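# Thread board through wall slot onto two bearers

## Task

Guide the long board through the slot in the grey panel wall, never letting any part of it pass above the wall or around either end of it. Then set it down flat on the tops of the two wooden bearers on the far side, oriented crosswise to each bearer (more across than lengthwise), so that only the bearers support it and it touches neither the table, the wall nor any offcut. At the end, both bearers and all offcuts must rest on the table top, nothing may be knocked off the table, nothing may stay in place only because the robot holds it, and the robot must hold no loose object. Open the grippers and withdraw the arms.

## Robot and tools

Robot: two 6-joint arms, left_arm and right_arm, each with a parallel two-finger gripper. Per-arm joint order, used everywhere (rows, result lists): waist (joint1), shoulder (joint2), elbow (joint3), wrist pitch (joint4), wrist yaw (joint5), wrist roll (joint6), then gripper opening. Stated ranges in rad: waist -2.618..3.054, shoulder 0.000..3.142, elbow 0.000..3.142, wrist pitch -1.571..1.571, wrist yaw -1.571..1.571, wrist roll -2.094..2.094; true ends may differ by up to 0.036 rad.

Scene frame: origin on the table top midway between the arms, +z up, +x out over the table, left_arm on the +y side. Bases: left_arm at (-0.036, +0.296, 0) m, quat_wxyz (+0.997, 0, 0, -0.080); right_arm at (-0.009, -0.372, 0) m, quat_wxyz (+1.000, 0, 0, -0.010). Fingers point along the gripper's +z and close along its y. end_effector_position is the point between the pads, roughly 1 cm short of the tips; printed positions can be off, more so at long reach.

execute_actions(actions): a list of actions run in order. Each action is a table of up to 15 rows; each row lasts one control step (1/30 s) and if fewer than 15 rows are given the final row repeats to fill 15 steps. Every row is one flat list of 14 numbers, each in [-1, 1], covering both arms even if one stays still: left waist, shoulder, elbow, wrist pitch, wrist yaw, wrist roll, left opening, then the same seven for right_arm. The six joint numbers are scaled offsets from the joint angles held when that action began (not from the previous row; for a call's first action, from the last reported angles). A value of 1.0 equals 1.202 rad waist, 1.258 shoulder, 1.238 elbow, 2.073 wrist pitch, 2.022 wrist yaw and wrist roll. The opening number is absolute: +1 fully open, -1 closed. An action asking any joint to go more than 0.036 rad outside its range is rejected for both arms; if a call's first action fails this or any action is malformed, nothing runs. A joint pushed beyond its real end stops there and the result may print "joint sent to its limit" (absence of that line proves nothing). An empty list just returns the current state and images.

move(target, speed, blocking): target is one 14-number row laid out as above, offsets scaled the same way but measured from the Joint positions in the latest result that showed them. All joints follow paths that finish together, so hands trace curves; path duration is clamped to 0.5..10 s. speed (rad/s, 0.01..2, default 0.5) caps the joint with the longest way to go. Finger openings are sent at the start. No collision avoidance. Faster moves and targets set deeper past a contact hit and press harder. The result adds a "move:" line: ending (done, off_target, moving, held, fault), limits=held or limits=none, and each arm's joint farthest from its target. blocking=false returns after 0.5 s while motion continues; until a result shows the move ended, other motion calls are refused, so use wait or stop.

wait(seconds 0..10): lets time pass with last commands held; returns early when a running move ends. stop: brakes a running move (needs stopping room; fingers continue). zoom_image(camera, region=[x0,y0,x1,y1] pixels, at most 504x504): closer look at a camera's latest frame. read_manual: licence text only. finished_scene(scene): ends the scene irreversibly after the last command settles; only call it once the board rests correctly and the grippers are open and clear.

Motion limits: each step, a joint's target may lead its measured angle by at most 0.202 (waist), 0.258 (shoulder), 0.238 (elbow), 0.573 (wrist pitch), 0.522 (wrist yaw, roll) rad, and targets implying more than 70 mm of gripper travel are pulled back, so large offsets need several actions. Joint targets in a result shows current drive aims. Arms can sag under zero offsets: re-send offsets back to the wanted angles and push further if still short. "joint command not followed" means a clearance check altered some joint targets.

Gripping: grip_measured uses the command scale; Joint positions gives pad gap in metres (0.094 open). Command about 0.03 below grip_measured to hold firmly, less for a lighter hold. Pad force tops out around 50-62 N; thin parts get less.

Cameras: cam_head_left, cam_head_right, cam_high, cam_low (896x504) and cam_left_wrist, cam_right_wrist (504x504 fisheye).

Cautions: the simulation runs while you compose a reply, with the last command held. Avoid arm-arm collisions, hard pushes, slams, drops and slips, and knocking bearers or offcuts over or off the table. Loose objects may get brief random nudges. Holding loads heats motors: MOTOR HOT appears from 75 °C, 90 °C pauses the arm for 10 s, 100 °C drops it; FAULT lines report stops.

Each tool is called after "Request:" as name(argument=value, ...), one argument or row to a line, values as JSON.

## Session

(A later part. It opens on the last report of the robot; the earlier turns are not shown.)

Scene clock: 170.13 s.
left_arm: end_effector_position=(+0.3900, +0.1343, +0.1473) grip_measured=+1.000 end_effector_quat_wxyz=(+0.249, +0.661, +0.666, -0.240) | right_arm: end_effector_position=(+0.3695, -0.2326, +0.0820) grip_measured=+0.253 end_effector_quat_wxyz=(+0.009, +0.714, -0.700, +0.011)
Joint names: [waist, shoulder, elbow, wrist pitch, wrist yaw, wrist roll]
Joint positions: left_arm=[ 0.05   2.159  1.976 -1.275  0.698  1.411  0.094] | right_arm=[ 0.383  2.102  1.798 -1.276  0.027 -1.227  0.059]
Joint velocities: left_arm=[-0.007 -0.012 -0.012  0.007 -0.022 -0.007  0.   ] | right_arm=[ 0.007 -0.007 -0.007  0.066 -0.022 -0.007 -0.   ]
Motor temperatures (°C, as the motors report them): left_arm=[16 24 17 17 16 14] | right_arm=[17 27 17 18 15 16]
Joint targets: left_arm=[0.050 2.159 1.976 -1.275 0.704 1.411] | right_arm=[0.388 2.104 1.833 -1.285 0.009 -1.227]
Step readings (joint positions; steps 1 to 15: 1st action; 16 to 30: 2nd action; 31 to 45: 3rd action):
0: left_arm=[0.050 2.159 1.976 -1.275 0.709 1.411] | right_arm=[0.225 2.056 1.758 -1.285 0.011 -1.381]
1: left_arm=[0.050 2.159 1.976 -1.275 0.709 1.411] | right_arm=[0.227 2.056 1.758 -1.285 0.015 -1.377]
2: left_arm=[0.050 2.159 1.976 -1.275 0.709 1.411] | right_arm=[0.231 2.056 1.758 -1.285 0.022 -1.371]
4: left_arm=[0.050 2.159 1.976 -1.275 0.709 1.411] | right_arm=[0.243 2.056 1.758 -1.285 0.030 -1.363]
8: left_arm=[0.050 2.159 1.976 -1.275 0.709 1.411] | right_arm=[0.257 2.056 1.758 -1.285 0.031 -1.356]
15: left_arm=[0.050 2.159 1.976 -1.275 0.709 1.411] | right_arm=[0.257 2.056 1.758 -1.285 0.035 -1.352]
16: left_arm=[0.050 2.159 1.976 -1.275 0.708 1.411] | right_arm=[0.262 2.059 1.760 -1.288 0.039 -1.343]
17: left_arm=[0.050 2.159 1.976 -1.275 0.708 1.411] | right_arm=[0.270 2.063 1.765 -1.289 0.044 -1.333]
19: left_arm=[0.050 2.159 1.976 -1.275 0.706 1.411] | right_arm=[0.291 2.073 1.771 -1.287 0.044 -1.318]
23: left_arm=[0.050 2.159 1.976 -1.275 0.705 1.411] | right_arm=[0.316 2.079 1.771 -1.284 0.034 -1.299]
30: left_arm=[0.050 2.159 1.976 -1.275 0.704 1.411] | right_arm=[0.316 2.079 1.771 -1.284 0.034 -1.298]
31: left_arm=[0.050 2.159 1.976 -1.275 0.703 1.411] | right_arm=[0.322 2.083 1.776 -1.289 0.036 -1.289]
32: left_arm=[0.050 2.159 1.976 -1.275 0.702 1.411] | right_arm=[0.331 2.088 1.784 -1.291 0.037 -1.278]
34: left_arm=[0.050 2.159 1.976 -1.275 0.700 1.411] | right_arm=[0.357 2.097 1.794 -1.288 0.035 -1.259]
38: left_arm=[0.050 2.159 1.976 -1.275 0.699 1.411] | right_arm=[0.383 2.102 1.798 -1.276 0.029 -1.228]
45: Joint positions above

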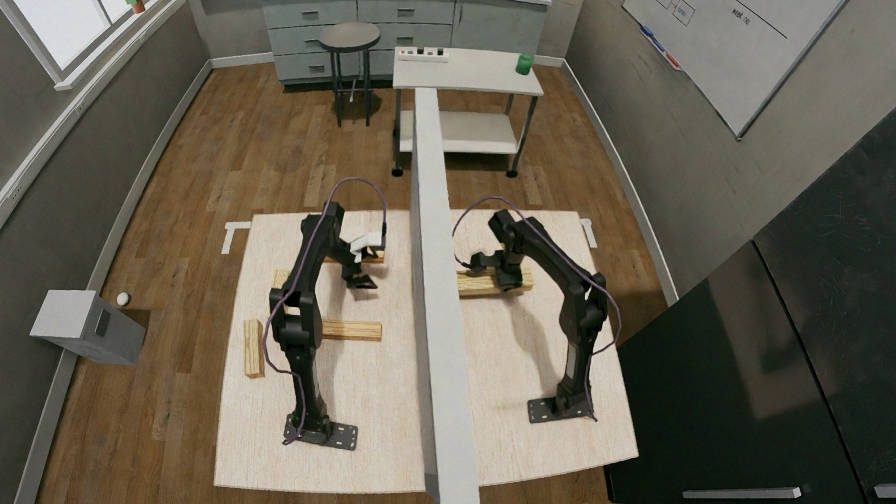

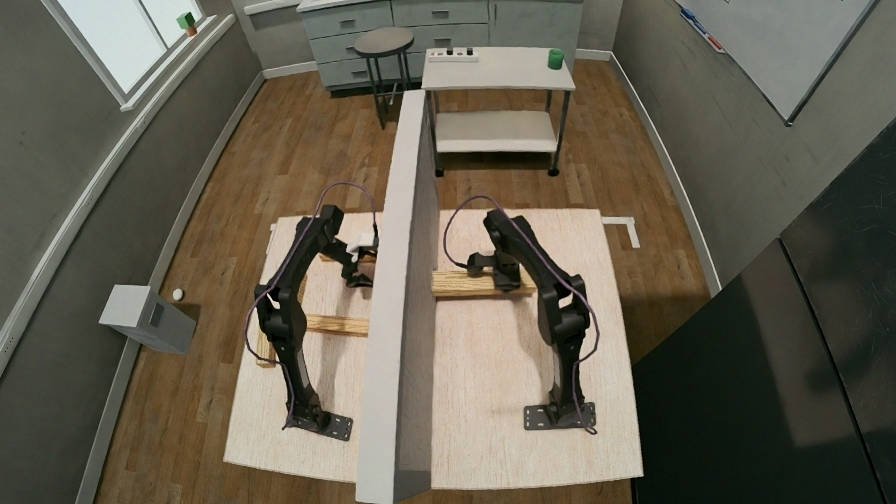

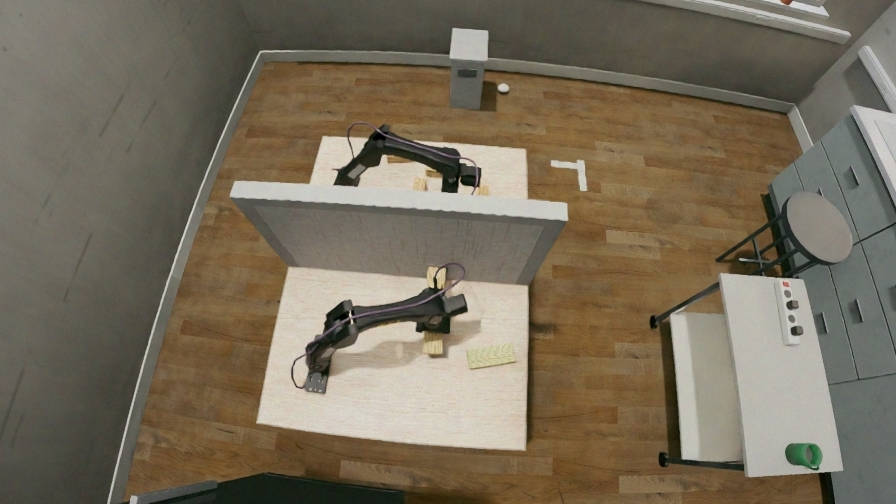

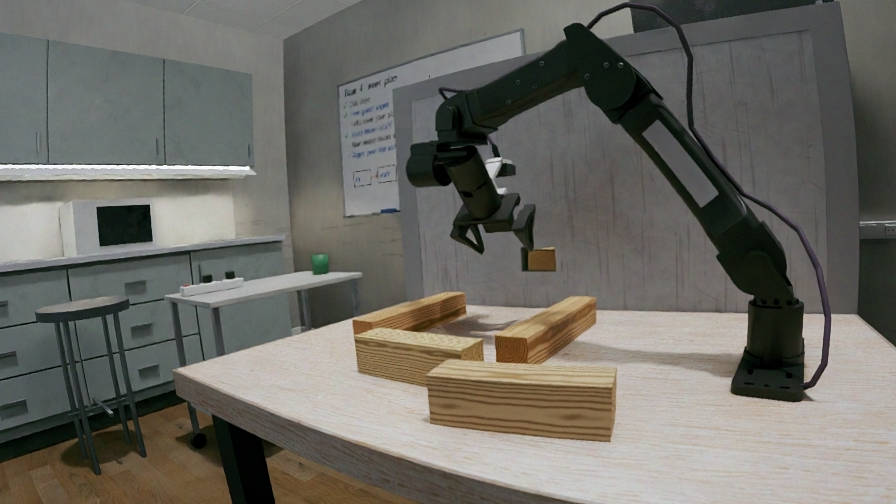

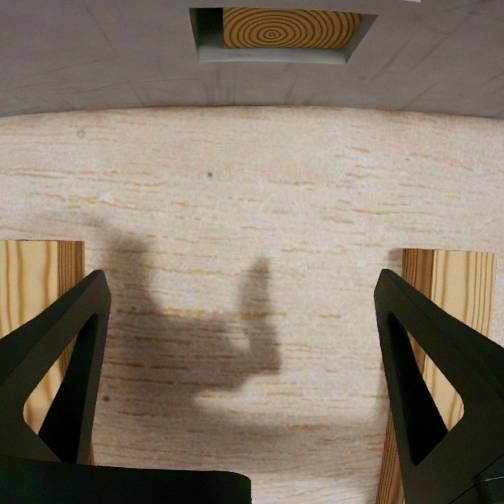

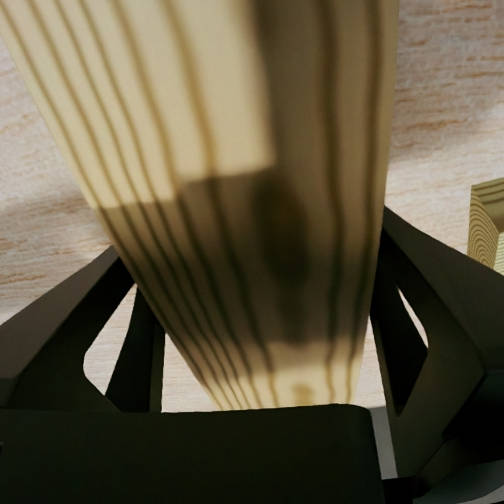

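Request:
move(
  target=[0,0,0,0,0.02,0,1, 0.103,0.099,0.214,-0.044,-0.02,0.07,0.15],
  speed=0.25,
)

Scene clock: 171.90 s.
left_arm: end_effector_position=(+0.3896, +0.1322, +0.1491) grip_measured=+1.000 end_effector_quat_wxyz=(+0.253, +0.660, +0.664, -0.246) | right_arm: end_effector_position=(+0.3751, -0.1750, +0.0845) grip_measured=+0.253 end_effector_quat_wxyz=(+0.009, +0.708, -0.706, +0.009)
Joint names: [waist, shoulder, elbow, wrist pitch, wrist yaw, wrist roll]
Joint positions: left_arm=[ 0.05   2.159  1.976 -1.275  0.714  1.411  0.094] | right_arm=[ 0.502  2.234  2.018 -1.367  0.024 -1.092  0.059]
Joint velocities: left_arm=[-0.007 -0.007  0.012 -0.022 -0.037 -0.022  0.   ] | right_arm=[-0.012  0.007  0.007 -0.037 -0.037 -0.022 -0.001]
Motor temperatures (°C, as the motors report them): left_arm=[16 24 17 17 16 14] | right_arm=[17 27 17 18 15 16]
Joint targets: left_arm=[0.050 2.159 1.976 -1.275 0.739 1.411] | right_arm=[0.507 2.226 2.063 -1.367 -0.014 -1.086]
move: off_target (left_arm, right_arm); limits=none; left_arm: farthest joint: the wrist yaw, 0.025 radians from its target (0.040 radians at the start); right_arm: farthest joint: the elbow, 0.045 radians from its target (0.265 radians at the start)

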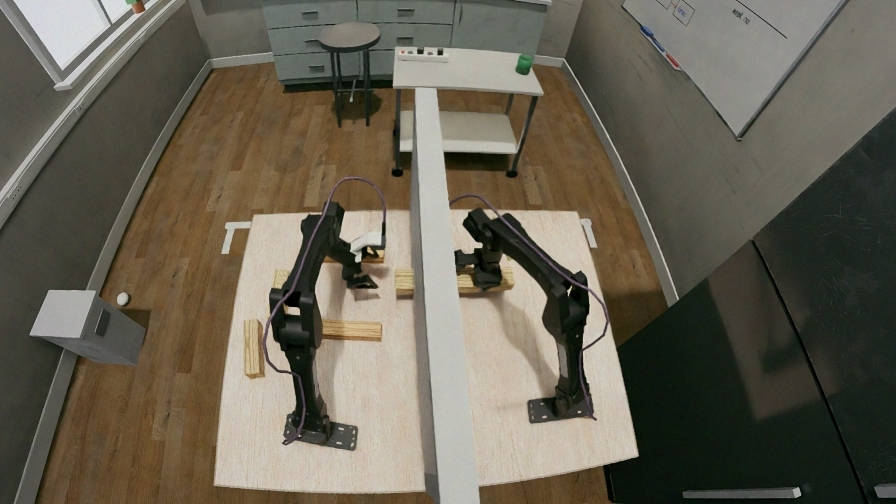

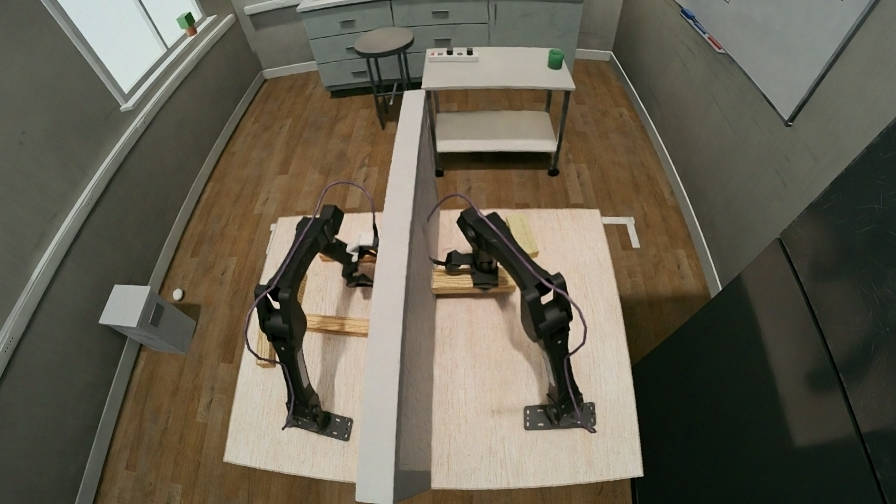

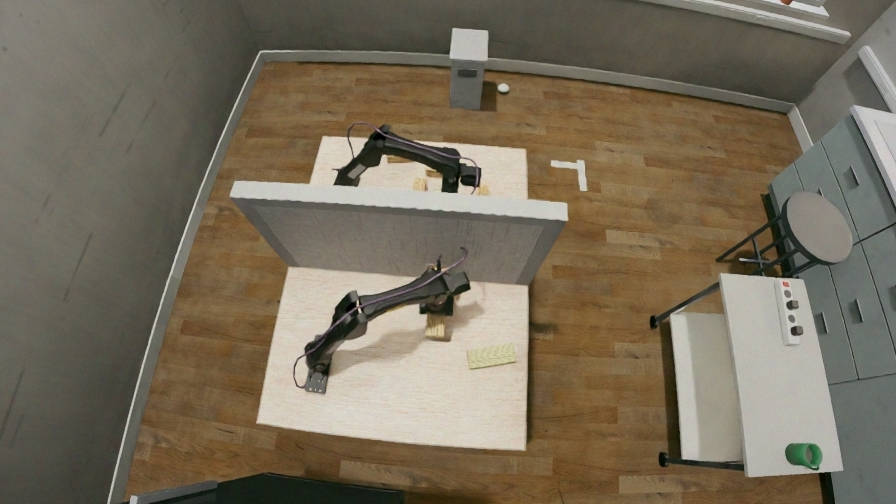

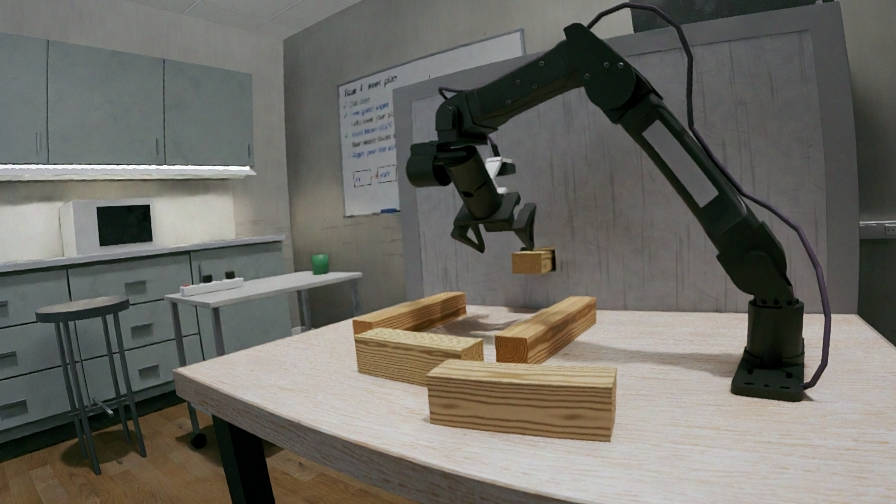

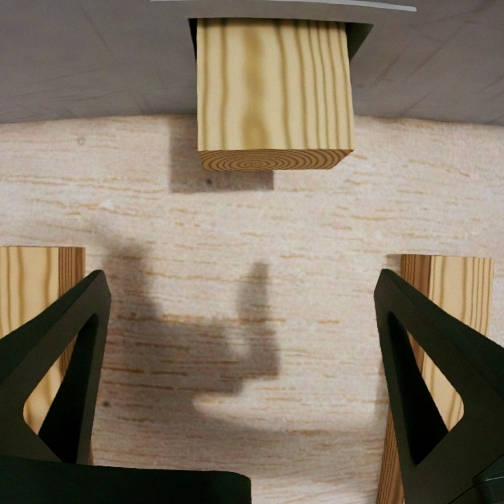

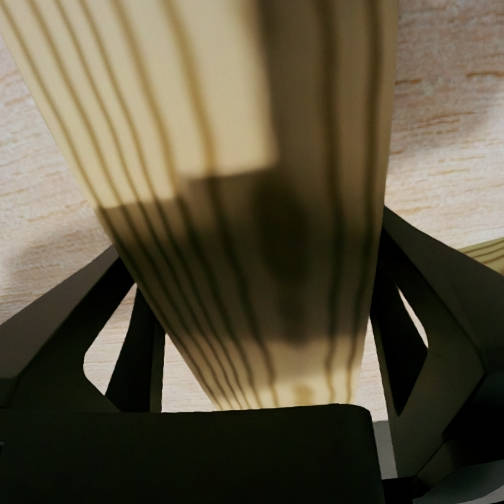

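Request:
move(
  target=[-0.124,-0.026,-0.242,0.189,0,-0.093,1, 0,0,0.03,0,-0.02,0,0.15],
  speed=0.4,
)

Scene clock: 174.00 s.
left_arm: end_effector_position=(+0.3753, +0.0688, +0.0806) grip_measured=+1.000 end_effector_quat_wxyz=(+0.249, +0.658, +0.662, -0.258) | right_arm: end_effector_position=(+0.3751, -0.1751, +0.0845) grip_measured=+0.253 end_effector_quat_wxyz=(+0.009, +0.708, -0.706, +0.010)
Joint names: [waist, shoulder, elbow, wrist pitch, wrist yaw, wrist roll]
Joint positions: left_arm=[-0.097  2.159  1.692 -0.891  0.707  1.228  0.094] | right_arm=[ 0.502  2.234  2.018 -1.367  0.024 -1.091  0.059]
Joint velocities: left_arm=[ 0.012 -0.002  0.002 -0.022  0.007 -0.037  0.   ] | right_arm=[-0.012  0.007 -0.002 -0.007  0.007  0.007  0.   ]
Motor temperatures (°C, as the motors report them): left_arm=[16 24 17 17 16 14] | right_arm=[17 27 17 18 15 16]
Joint targets: left_arm=[-0.099 2.126 1.677 -0.883 0.714 1.223] | right_arm=[0.502 2.234 2.055 -1.367 -0.017 -1.092]
move: off_target (left_arm, right_arm); limits=none; left_arm: farthest joint: the shoulder, 0.032 radians from its target (0.032 radians at the start); right_arm: farthest joint: the wrist yaw, 0.040 radians from its target (0.040 radians at the start)

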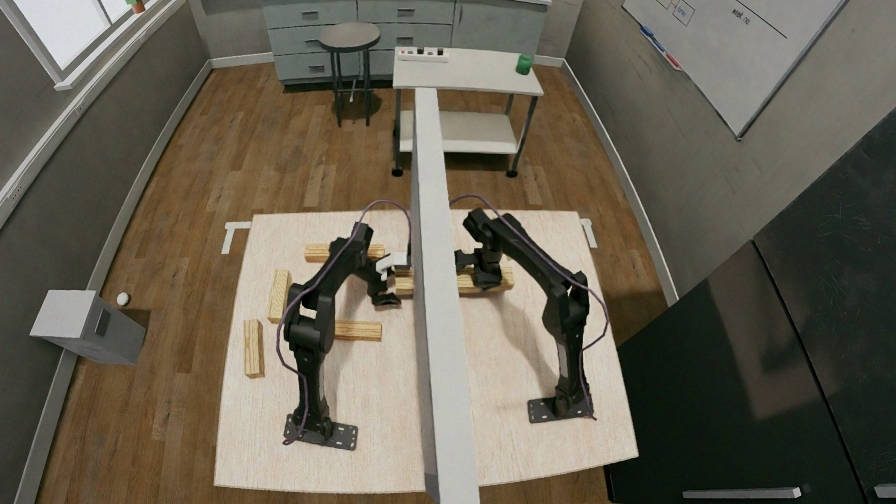

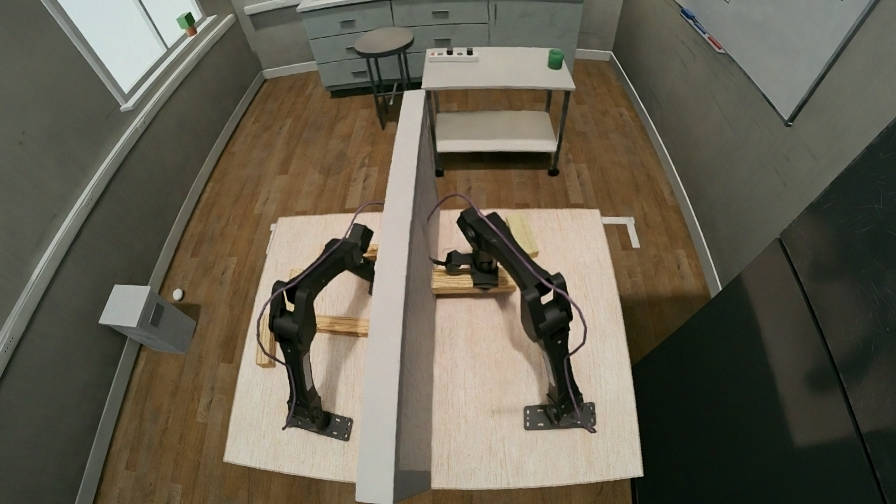

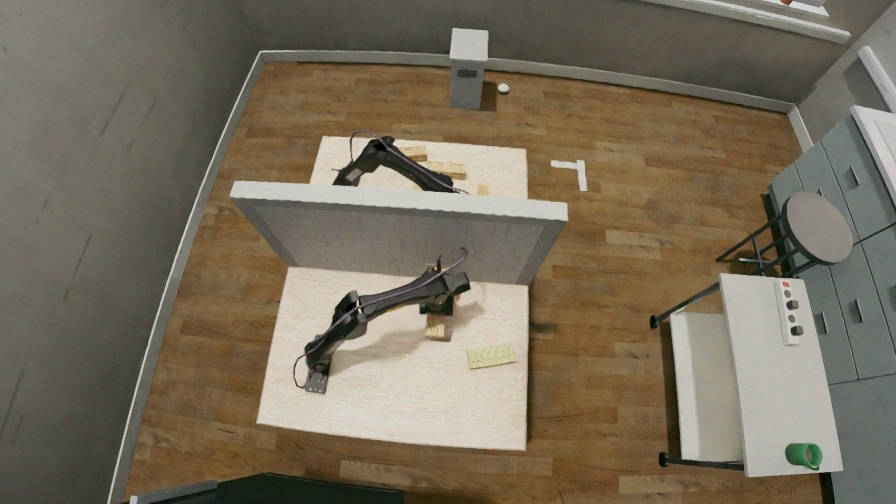

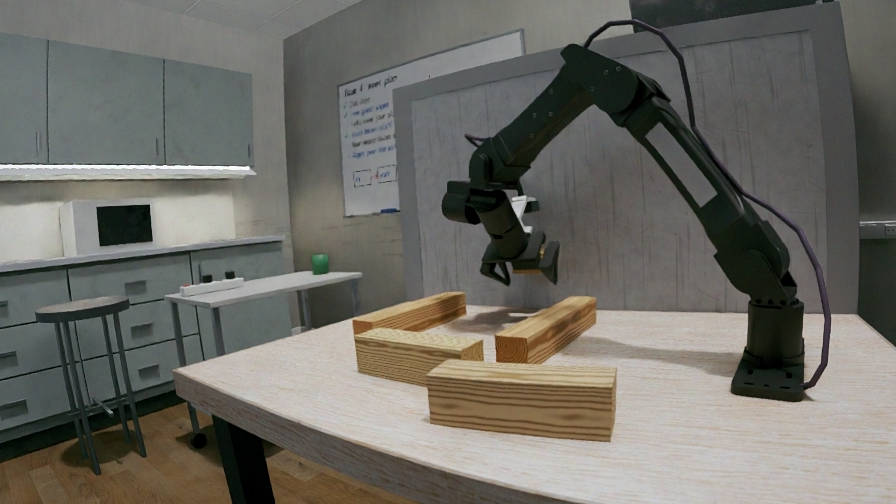

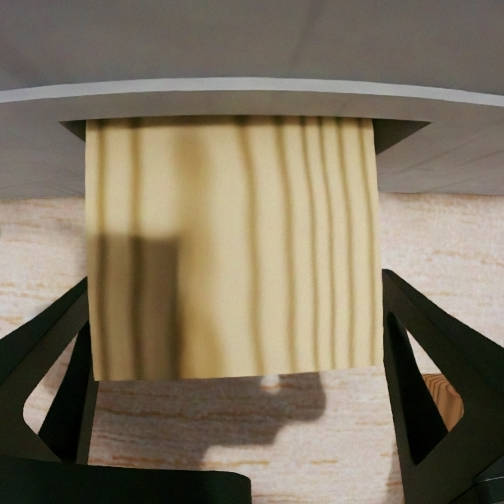

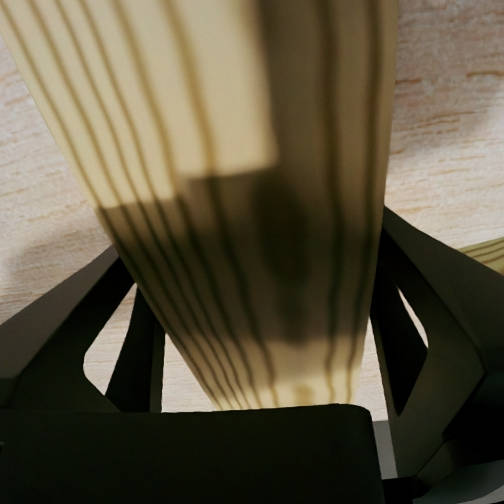

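Request:
execute_actions(
  actions=[],
)

Scene clock: 174.53 s.
left_arm: end_effector_position=(+0.3754, +0.0688, +0.0806) grip_measured=+1.000 end_effector_quat_wxyz=(+0.249, +0.658, +0.662, -0.258) | right_arm: end_effector_position=(+0.3751, -0.1751, +0.0845) grip_measured=+0.253 end_effector_quat_wxyz=(+0.009, +0.708, -0.706, +0.010)
Joint names: [waist, shoulder, elbow, wrist pitch, wrist yaw, wrist roll]
Joint positions: left_arm=[-0.097  2.159  1.692 -0.89   0.707  1.228  0.094] | right_arm=[ 0.502  2.234  2.018 -1.367  0.024 -1.091  0.059]
Joint velocities: left_arm=[-0.002 -0.007  0.002 -0.022  0.037 -0.007  0.   ] | right_arm=[-0.002 -0.002 -0.007  0.051 -0.022  0.007  0.001]
Motor temperatures (°C, as the motors report them): left_arm=[16 24 17 17 16 14] | right_arm=[17 27 17 18 15 16]
Joint targets: left_arm=[-0.099 2.126 1.677 -0.883 0.714 1.223] | right_arm=[0.502 2.234 2.055 -1.367 -0.017 -1.092]

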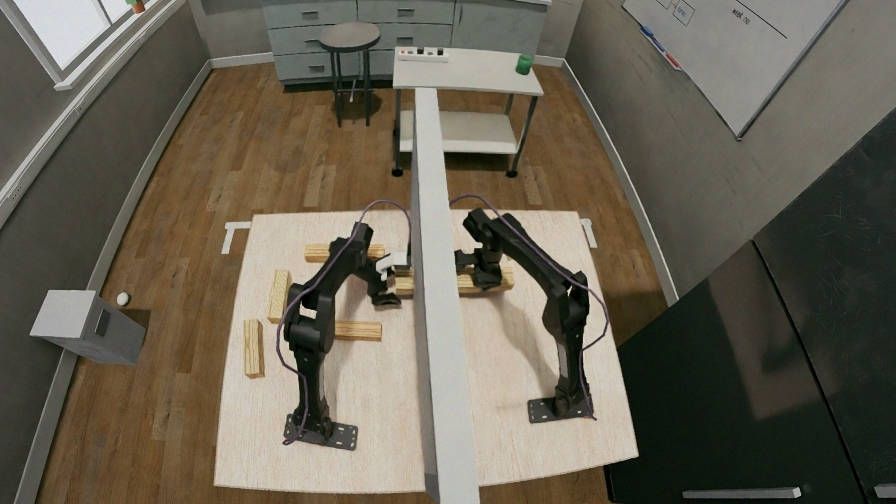

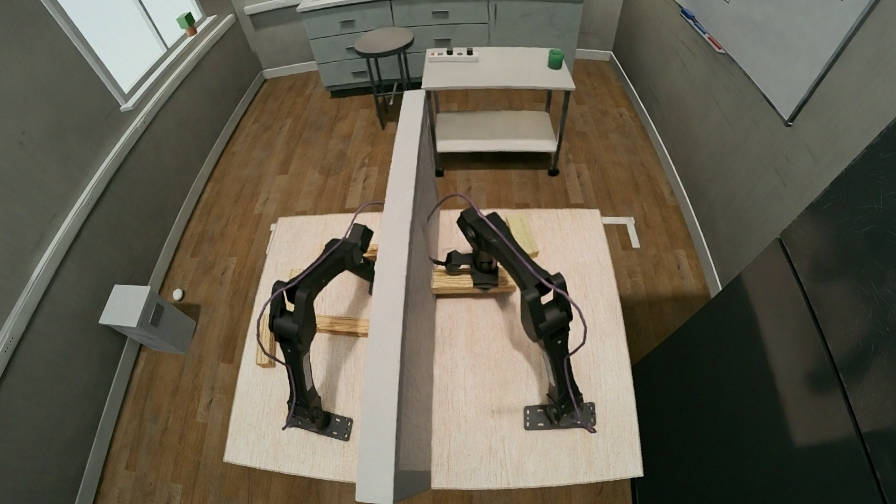

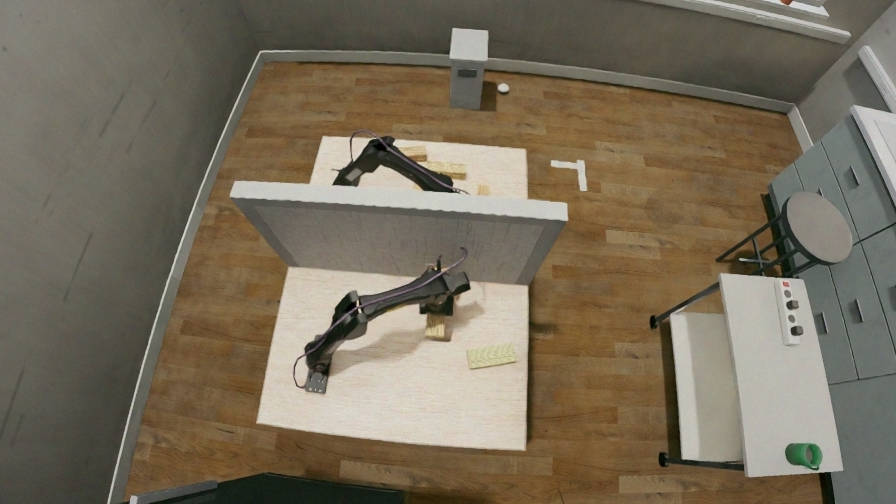

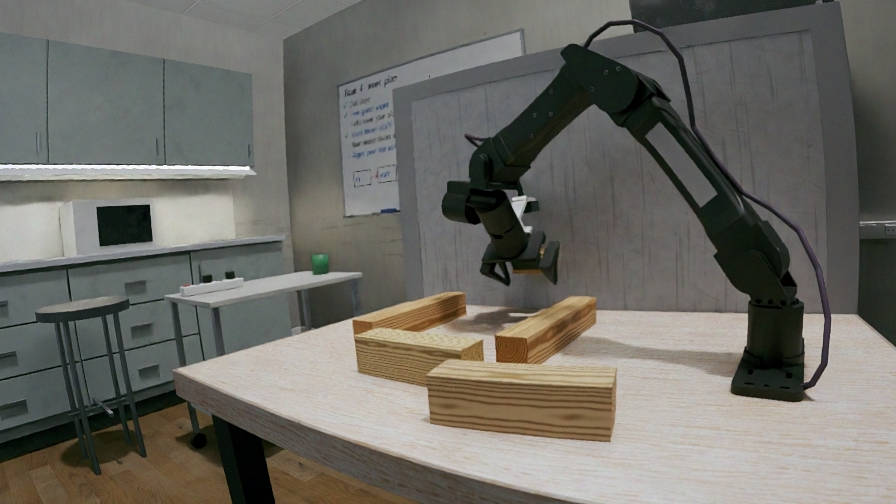

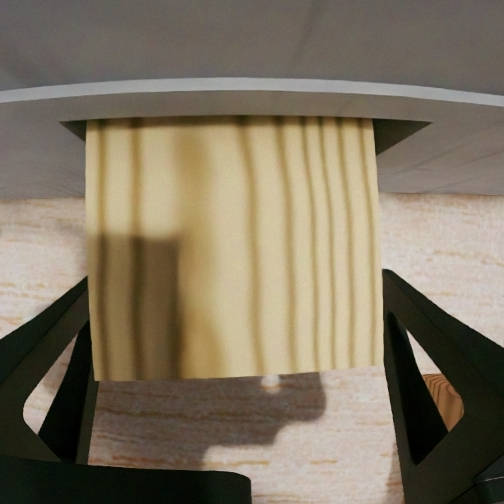

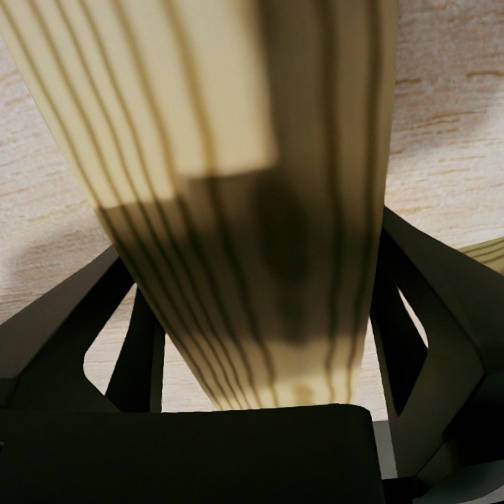

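Request:
execute_actions(
  actions=[
    [[0,-0.026,-0.012,0.003,0.0035,-0.0025,-0.3, 0,0,0.030,0,-0.020,0,0.15]],
    [[0,0,0,0,0,0,-0.3, 0,0,0,0,0,0,0.15]],
  ],
)

Scene clock: 175.67 s.
left_arm: end_effector_position=(+0.3760, +0.0689, +0.0805) grip_measured=+0.230 end_effector_quat_wxyz=(+0.250, +0.658, +0.662, -0.256) | right_arm: end_effector_position=(+0.3745, -0.1755, +0.0845) grip_measured=+0.253 end_effector_quat_wxyz=(+0.011, +0.709, -0.705, +0.009)
Joint names: [waist, shoulder, elbow, wrist pitch, wrist yaw, wrist roll]
Joint positions: left_arm=[-0.097  2.159  1.692 -0.888  0.705  1.227  0.058] | right_arm=[ 0.502  2.234  2.018 -1.37   0.024 -1.096  0.059]
Joint velocities: left_arm=[-0.022  0.002 -0.012 -0.081 -0.022  0.022 -0.001] | right_arm=[ 0.002  0.012 -0.002 -0.066  0.037  0.037  0.   ]
Motor temperatures (°C, as the motors report them): left_arm=[16 24 17 17 16 14] | right_arm=[17 27 17 18 15 16]
Joint targets: left_arm=[-0.097 2.159 1.692 -0.888 0.705 1.227] | right_arm=[0.502 2.234 2.018 -1.370 0.022 -1.096]
Step readings (joint positions; steps 1 to 15: 1st action; 16 to 30: 2nd action):
0: left_arm=[-0.097 2.159 1.692 -0.890 0.707 1.228] | right_arm=[0.502 2.234 2.018 -1.367 0.024 -1.091]
1: left_arm=[-0.097 2.159 1.692 -0.890 0.707 1.228] | right_arm=[0.502 2.234 2.018 -1.368 0.024 -1.091]
2: left_arm=[-0.097 2.159 1.692 -0.890 0.707 1.228] | right_arm=[0.502 2.234 2.018 -1.368 0.024 -1.091]
4: left_arm=[-0.097 2.159 1.692 -0.888 0.705 1.227] | right_arm=[0.502 2.234 2.018 -1.370 0.023 -1.096]
8: left_arm=[-0.097 2.159 1.692 -0.888 0.705 1.227] | right_arm=[0.502 2.234 2.018 -1.370 0.022 -1.096]
15: left_arm=[-0.097 2.159 1.692 -0.888 0.705 1.227] | right_arm=[0.502 2.234 2.018 -1.370 0.022 -1.096]
16: left_arm=[-0.097 2.159 1.692 -0.888 0.705 1.227] | right_arm=[0.502 2.234 2.018 -1.370 0.024 -1.096]
17: left_arm=[-0.097 2.159 1.692 -0.888 0.705 1.227] | right_arm=[0.502 2.234 2.018 -1.370 0.024 -1.096]
19: left_arm=[-0.097 2.159 1.692 -0.888 0.705 1.227] | right_arm=[0.502 2.234 2.018 -1.370 0.024 -1.096]
23: left_arm=[-0.097 2.159 1.692 -0.888 0.705 1.227] | right_arm=[0.502 2.234 2.018 -1.370 0.024 -1.096]
30: Joint positions above

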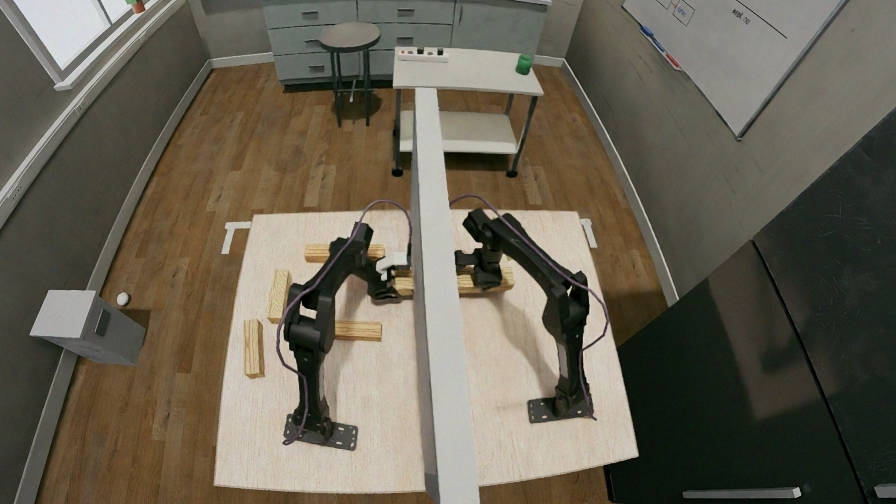

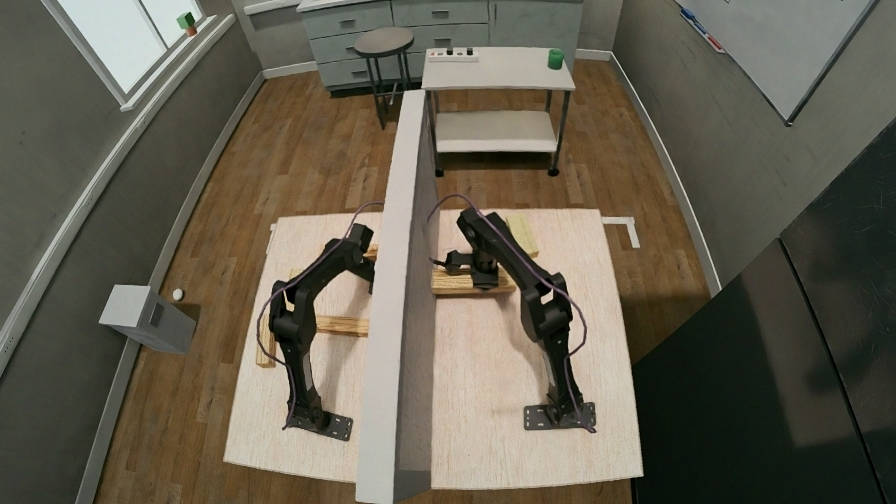

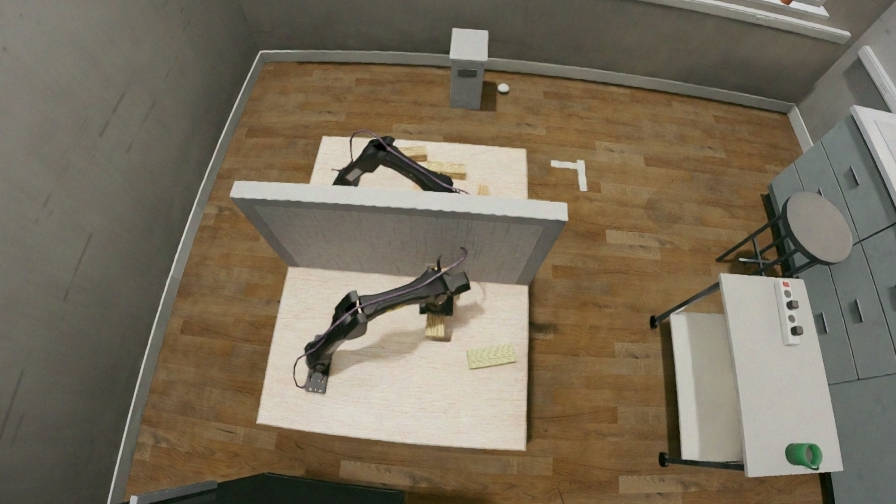

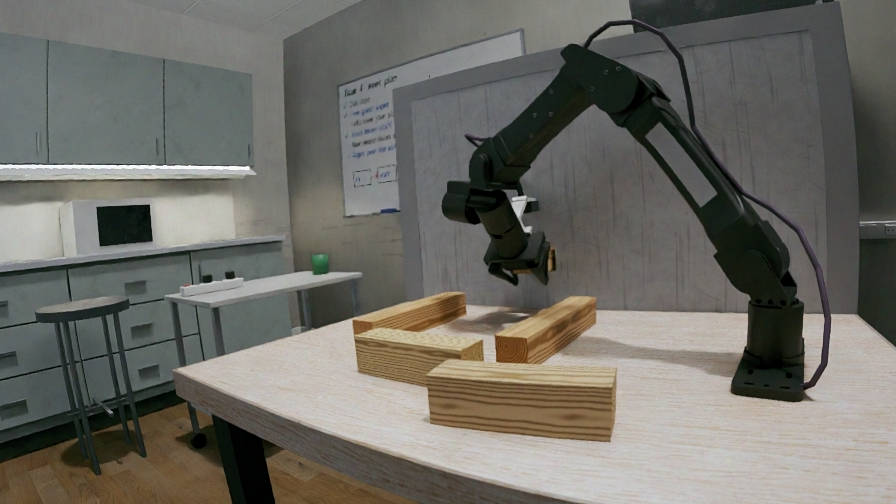

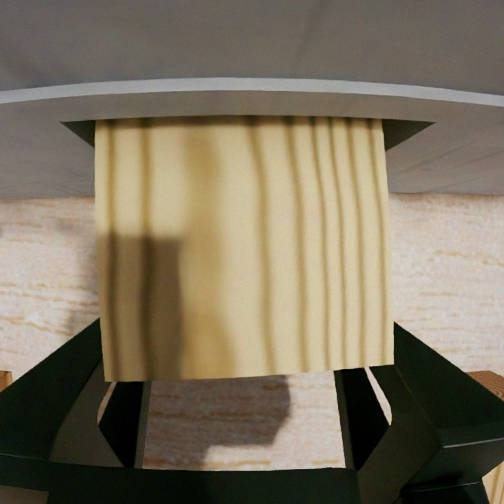

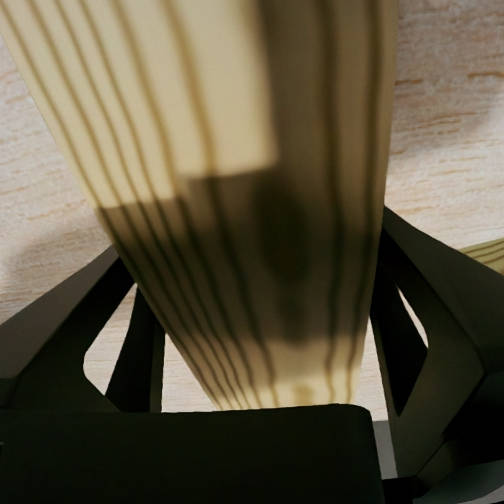

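Request:
execute_actions(
  actions=[
    [[0,-0.01,0,0,0.003,0,-0.3, 0,0,0.02,0,0,0,0.8]],
    [[0.0343,-0.008,-0.0045,-0.0164,0.004,0.0273,-0.3, 0,0,0.01,0,0,0,0.8]],
    [[0.0343,-0.008,-0.0045,-0.0164,0.004,0.0273,-0.3, 0,0,0.01,0,0,0,0.8]],
    [[0.0343,-0.008,-0.0045,-0.0164,0.004,0.0273,-0.3, 0,0,0.01,0,0,0,0.8]],
    [[0.0343,-0.008,-0.0045,-0.0164,0.004,0.0273,-0.3, 0,0,0.01,0,0,0,0.8]],
  ],
)

Scene clock: 179.50 s.
left_arm: end_effector_position=(+0.3784, +0.1174, +0.0797) grip_measured=+0.230 end_effector_quat_wxyz=(+0.250, +0.659, +0.661, -0.258) | right_arm: end_effector_position=(+0.3745, -0.1755, +0.0845) grip_measured=+0.797 end_effector_quat_wxyz=(+0.011, +0.709, -0.705, +0.009)
Joint names: [waist, shoulder, elbow, wrist pitch, wrist yaw, wrist roll]
Joint positions: left_arm=[ 0.017  2.159  1.692 -0.988  0.728  1.381  0.058] | right_arm=[ 0.502  2.234  2.018 -1.37   0.024 -1.096  0.084]
Joint velocities: left_arm=[ 0.012  0.007 -0.002  0.007 -0.037 -0.022  0.001] | right_arm=[ 0.027  0.007 -0.012 -0.066 -0.022  0.022 -0.001]
Motor temperatures (°C, as the motors report them): left_arm=[16 24 17 17 16 14] | right_arm=[17 27 17 18 15 16]
Joint targets: left_arm=[0.030 2.149 1.687 -0.996 0.732 1.396] | right_arm=[0.502 2.234 2.030 -1.370 0.024 -1.096]
Step readings (joint positions; steps 1 to 15: 1st action; 16 to 30: 2nd action; 31 to 45: 3rd action; 46 to 60: 4th action; 61 to 75: 5th action):
0: left_arm=[-0.097 2.159 1.692 -0.888 0.705 1.227] | right_arm=[0.502 2.234 2.018 -1.370 0.024 -1.096]
1: left_arm=[-0.097 2.159 1.692 -0.888 0.705 1.226] | right_arm=[0.502 2.234 2.018 -1.370 0.024 -1.096]
2: left_arm=[-0.097 2.159 1.692 -0.888 0.706 1.226] | right_arm=[0.502 2.234 2.018 -1.370 0.024 -1.096]
4: left_arm=[-0.097 2.159 1.692 -0.888 0.706 1.226] | right_arm=[0.502 2.234 2.018 -1.370 0.024 -1.096]
8: left_arm=[-0.097 2.159 1.692 -0.888 0.706 1.225] | right_arm=[0.502 2.234 2.018 -1.370 0.024 -1.096]
15: left_arm=[-0.097 2.159 1.692 -0.888 0.706 1.225] | right_arm=[0.502 2.234 2.018 -1.370 0.024 -1.096]
16: left_arm=[-0.095 2.159 1.692 -0.889 0.707 1.230] | right_arm=[0.502 2.234 2.018 -1.370 0.024 -1.096]
17: left_arm=[-0.091 2.159 1.692 -0.891 0.708 1.238] | right_arm=[0.502 2.234 2.018 -1.370 0.024 -1.096]
19: left_arm=[-0.082 2.159 1.692 -0.900 0.710 1.249] | right_arm=[0.502 2.234 2.018 -1.370 0.024 -1.096]
23: left_arm=[-0.068 2.159 1.692 -0.910 0.712 1.260] | right_arm=[0.502 2.234 2.018 -1.370 0.024 -1.096]
30: left_arm=[-0.068 2.159 1.692 -0.910 0.713 1.262] | right_arm=[0.502 2.234 2.018 -1.370 0.024 -1.096]
31: left_arm=[-0.065 2.159 1.692 -0.911 0.713 1.267] | right_arm=[0.502 2.234 2.018 -1.370 0.024 -1.096]
32: left_arm=[-0.062 2.159 1.692 -0.913 0.715 1.275] | right_arm=[0.502 2.234 2.018 -1.370 0.024 -1.096]
34: left_arm=[-0.052 2.159 1.692 -0.922 0.716 1.286] | right_arm=[0.502 2.234 2.018 -1.370 0.024 -1.096]
38: left_arm=[-0.040 2.159 1.692 -0.935 0.719 1.299] | right_arm=[0.502 2.234 2.018 -1.370 0.024 -1.096]
45: left_arm=[-0.039 2.159 1.692 -0.935 0.719 1.301] | right_arm=[0.502 2.234 2.018 -1.370 0.024 -1.096]
46: left_arm=[-0.037 2.159 1.692 -0.936 0.720 1.306] | right_arm=[0.502 2.234 2.018 -1.370 0.024 -1.096]
47: left_arm=[-0.034 2.159 1.692 -0.938 0.721 1.313] | right_arm=[0.502 2.234 2.018 -1.370 0.024 -1.096]
49: left_arm=[-0.024 2.159 1.692 -0.947 0.722 1.324] | right_arm=[0.502 2.234 2.018 -1.370 0.024 -1.096]
53: left_arm=[-0.012 2.159 1.692 -0.961 0.724 1.339] | right_arm=[0.502 2.234 2.018 -1.370 0.024 -1.096]
60: left_arm=[-0.011 2.159 1.692 -0.962 0.724 1.340] | right_arm=[0.502 2.234 2.018 -1.370 0.024 -1.096]
61: left_arm=[-0.009 2.159 1.692 -0.962 0.725 1.345] | right_arm=[0.502 2.234 2.018 -1.370 0.024 -1.096]
62: left_arm=[-0.006 2.159 1.692 -0.965 0.726 1.353] | right_arm=[0.502 2.234 2.018 -1.370 0.024 -1.096]
64: left_arm=[0.004 2.159 1.692 -0.974 0.726 1.364] | right_arm=[0.502 2.234 2.018 -1.370 0.024 -1.096]
68: left_arm=[0.017 2.159 1.692 -0.987 0.728 1.379] | right_arm=[0.502 2.234 2.018 -1.370 0.024 -1.096]
75: Joint positions above

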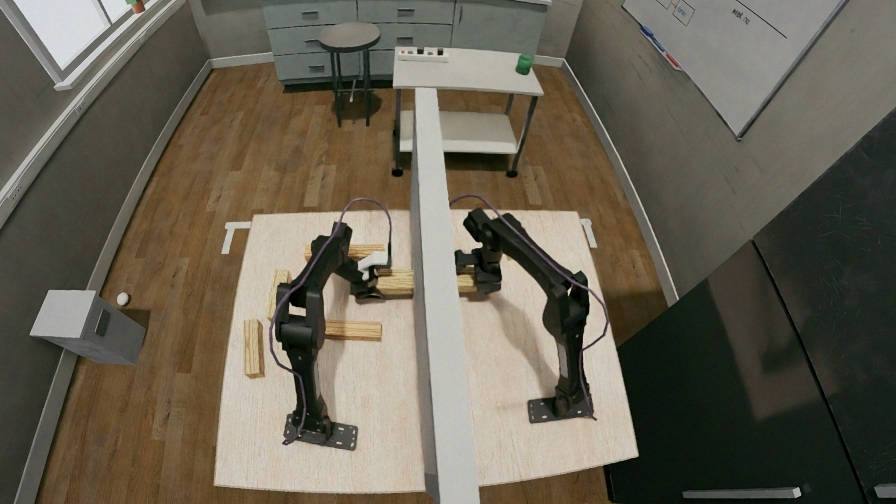

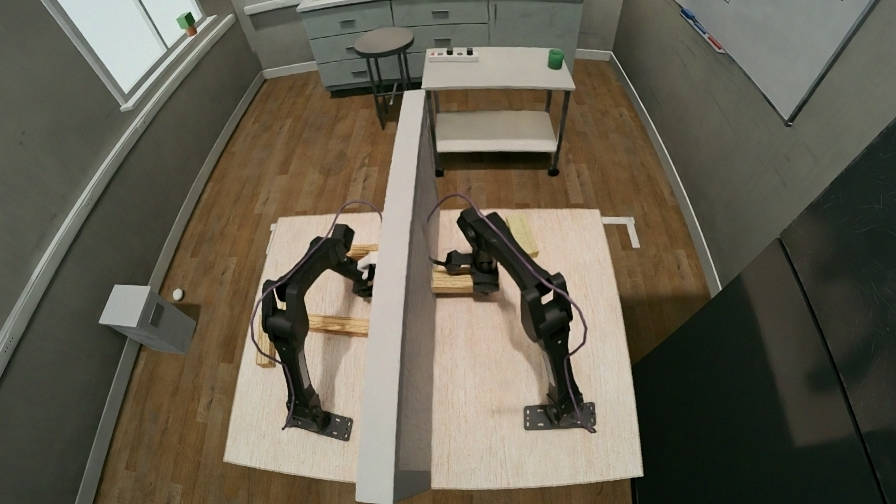

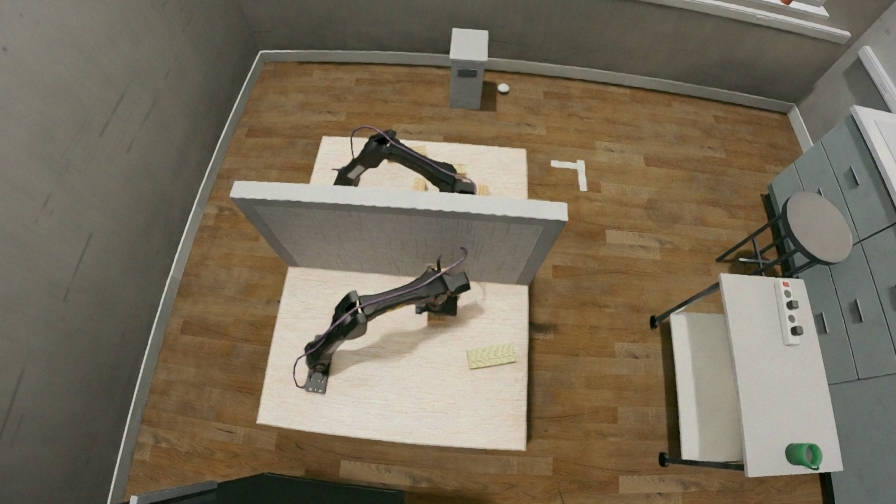

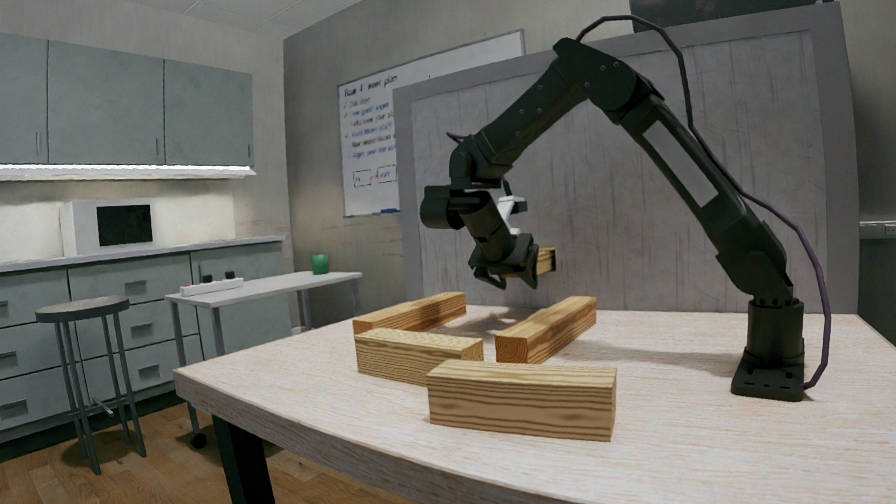

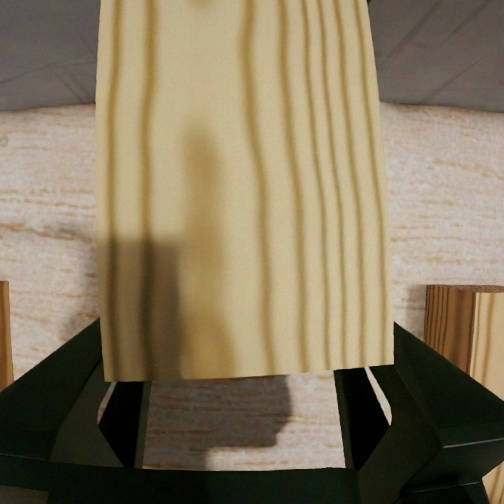

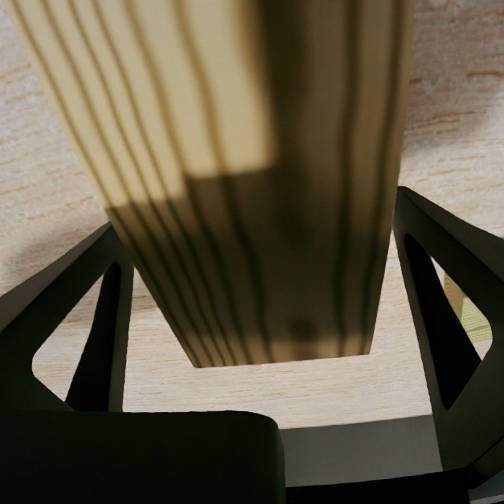

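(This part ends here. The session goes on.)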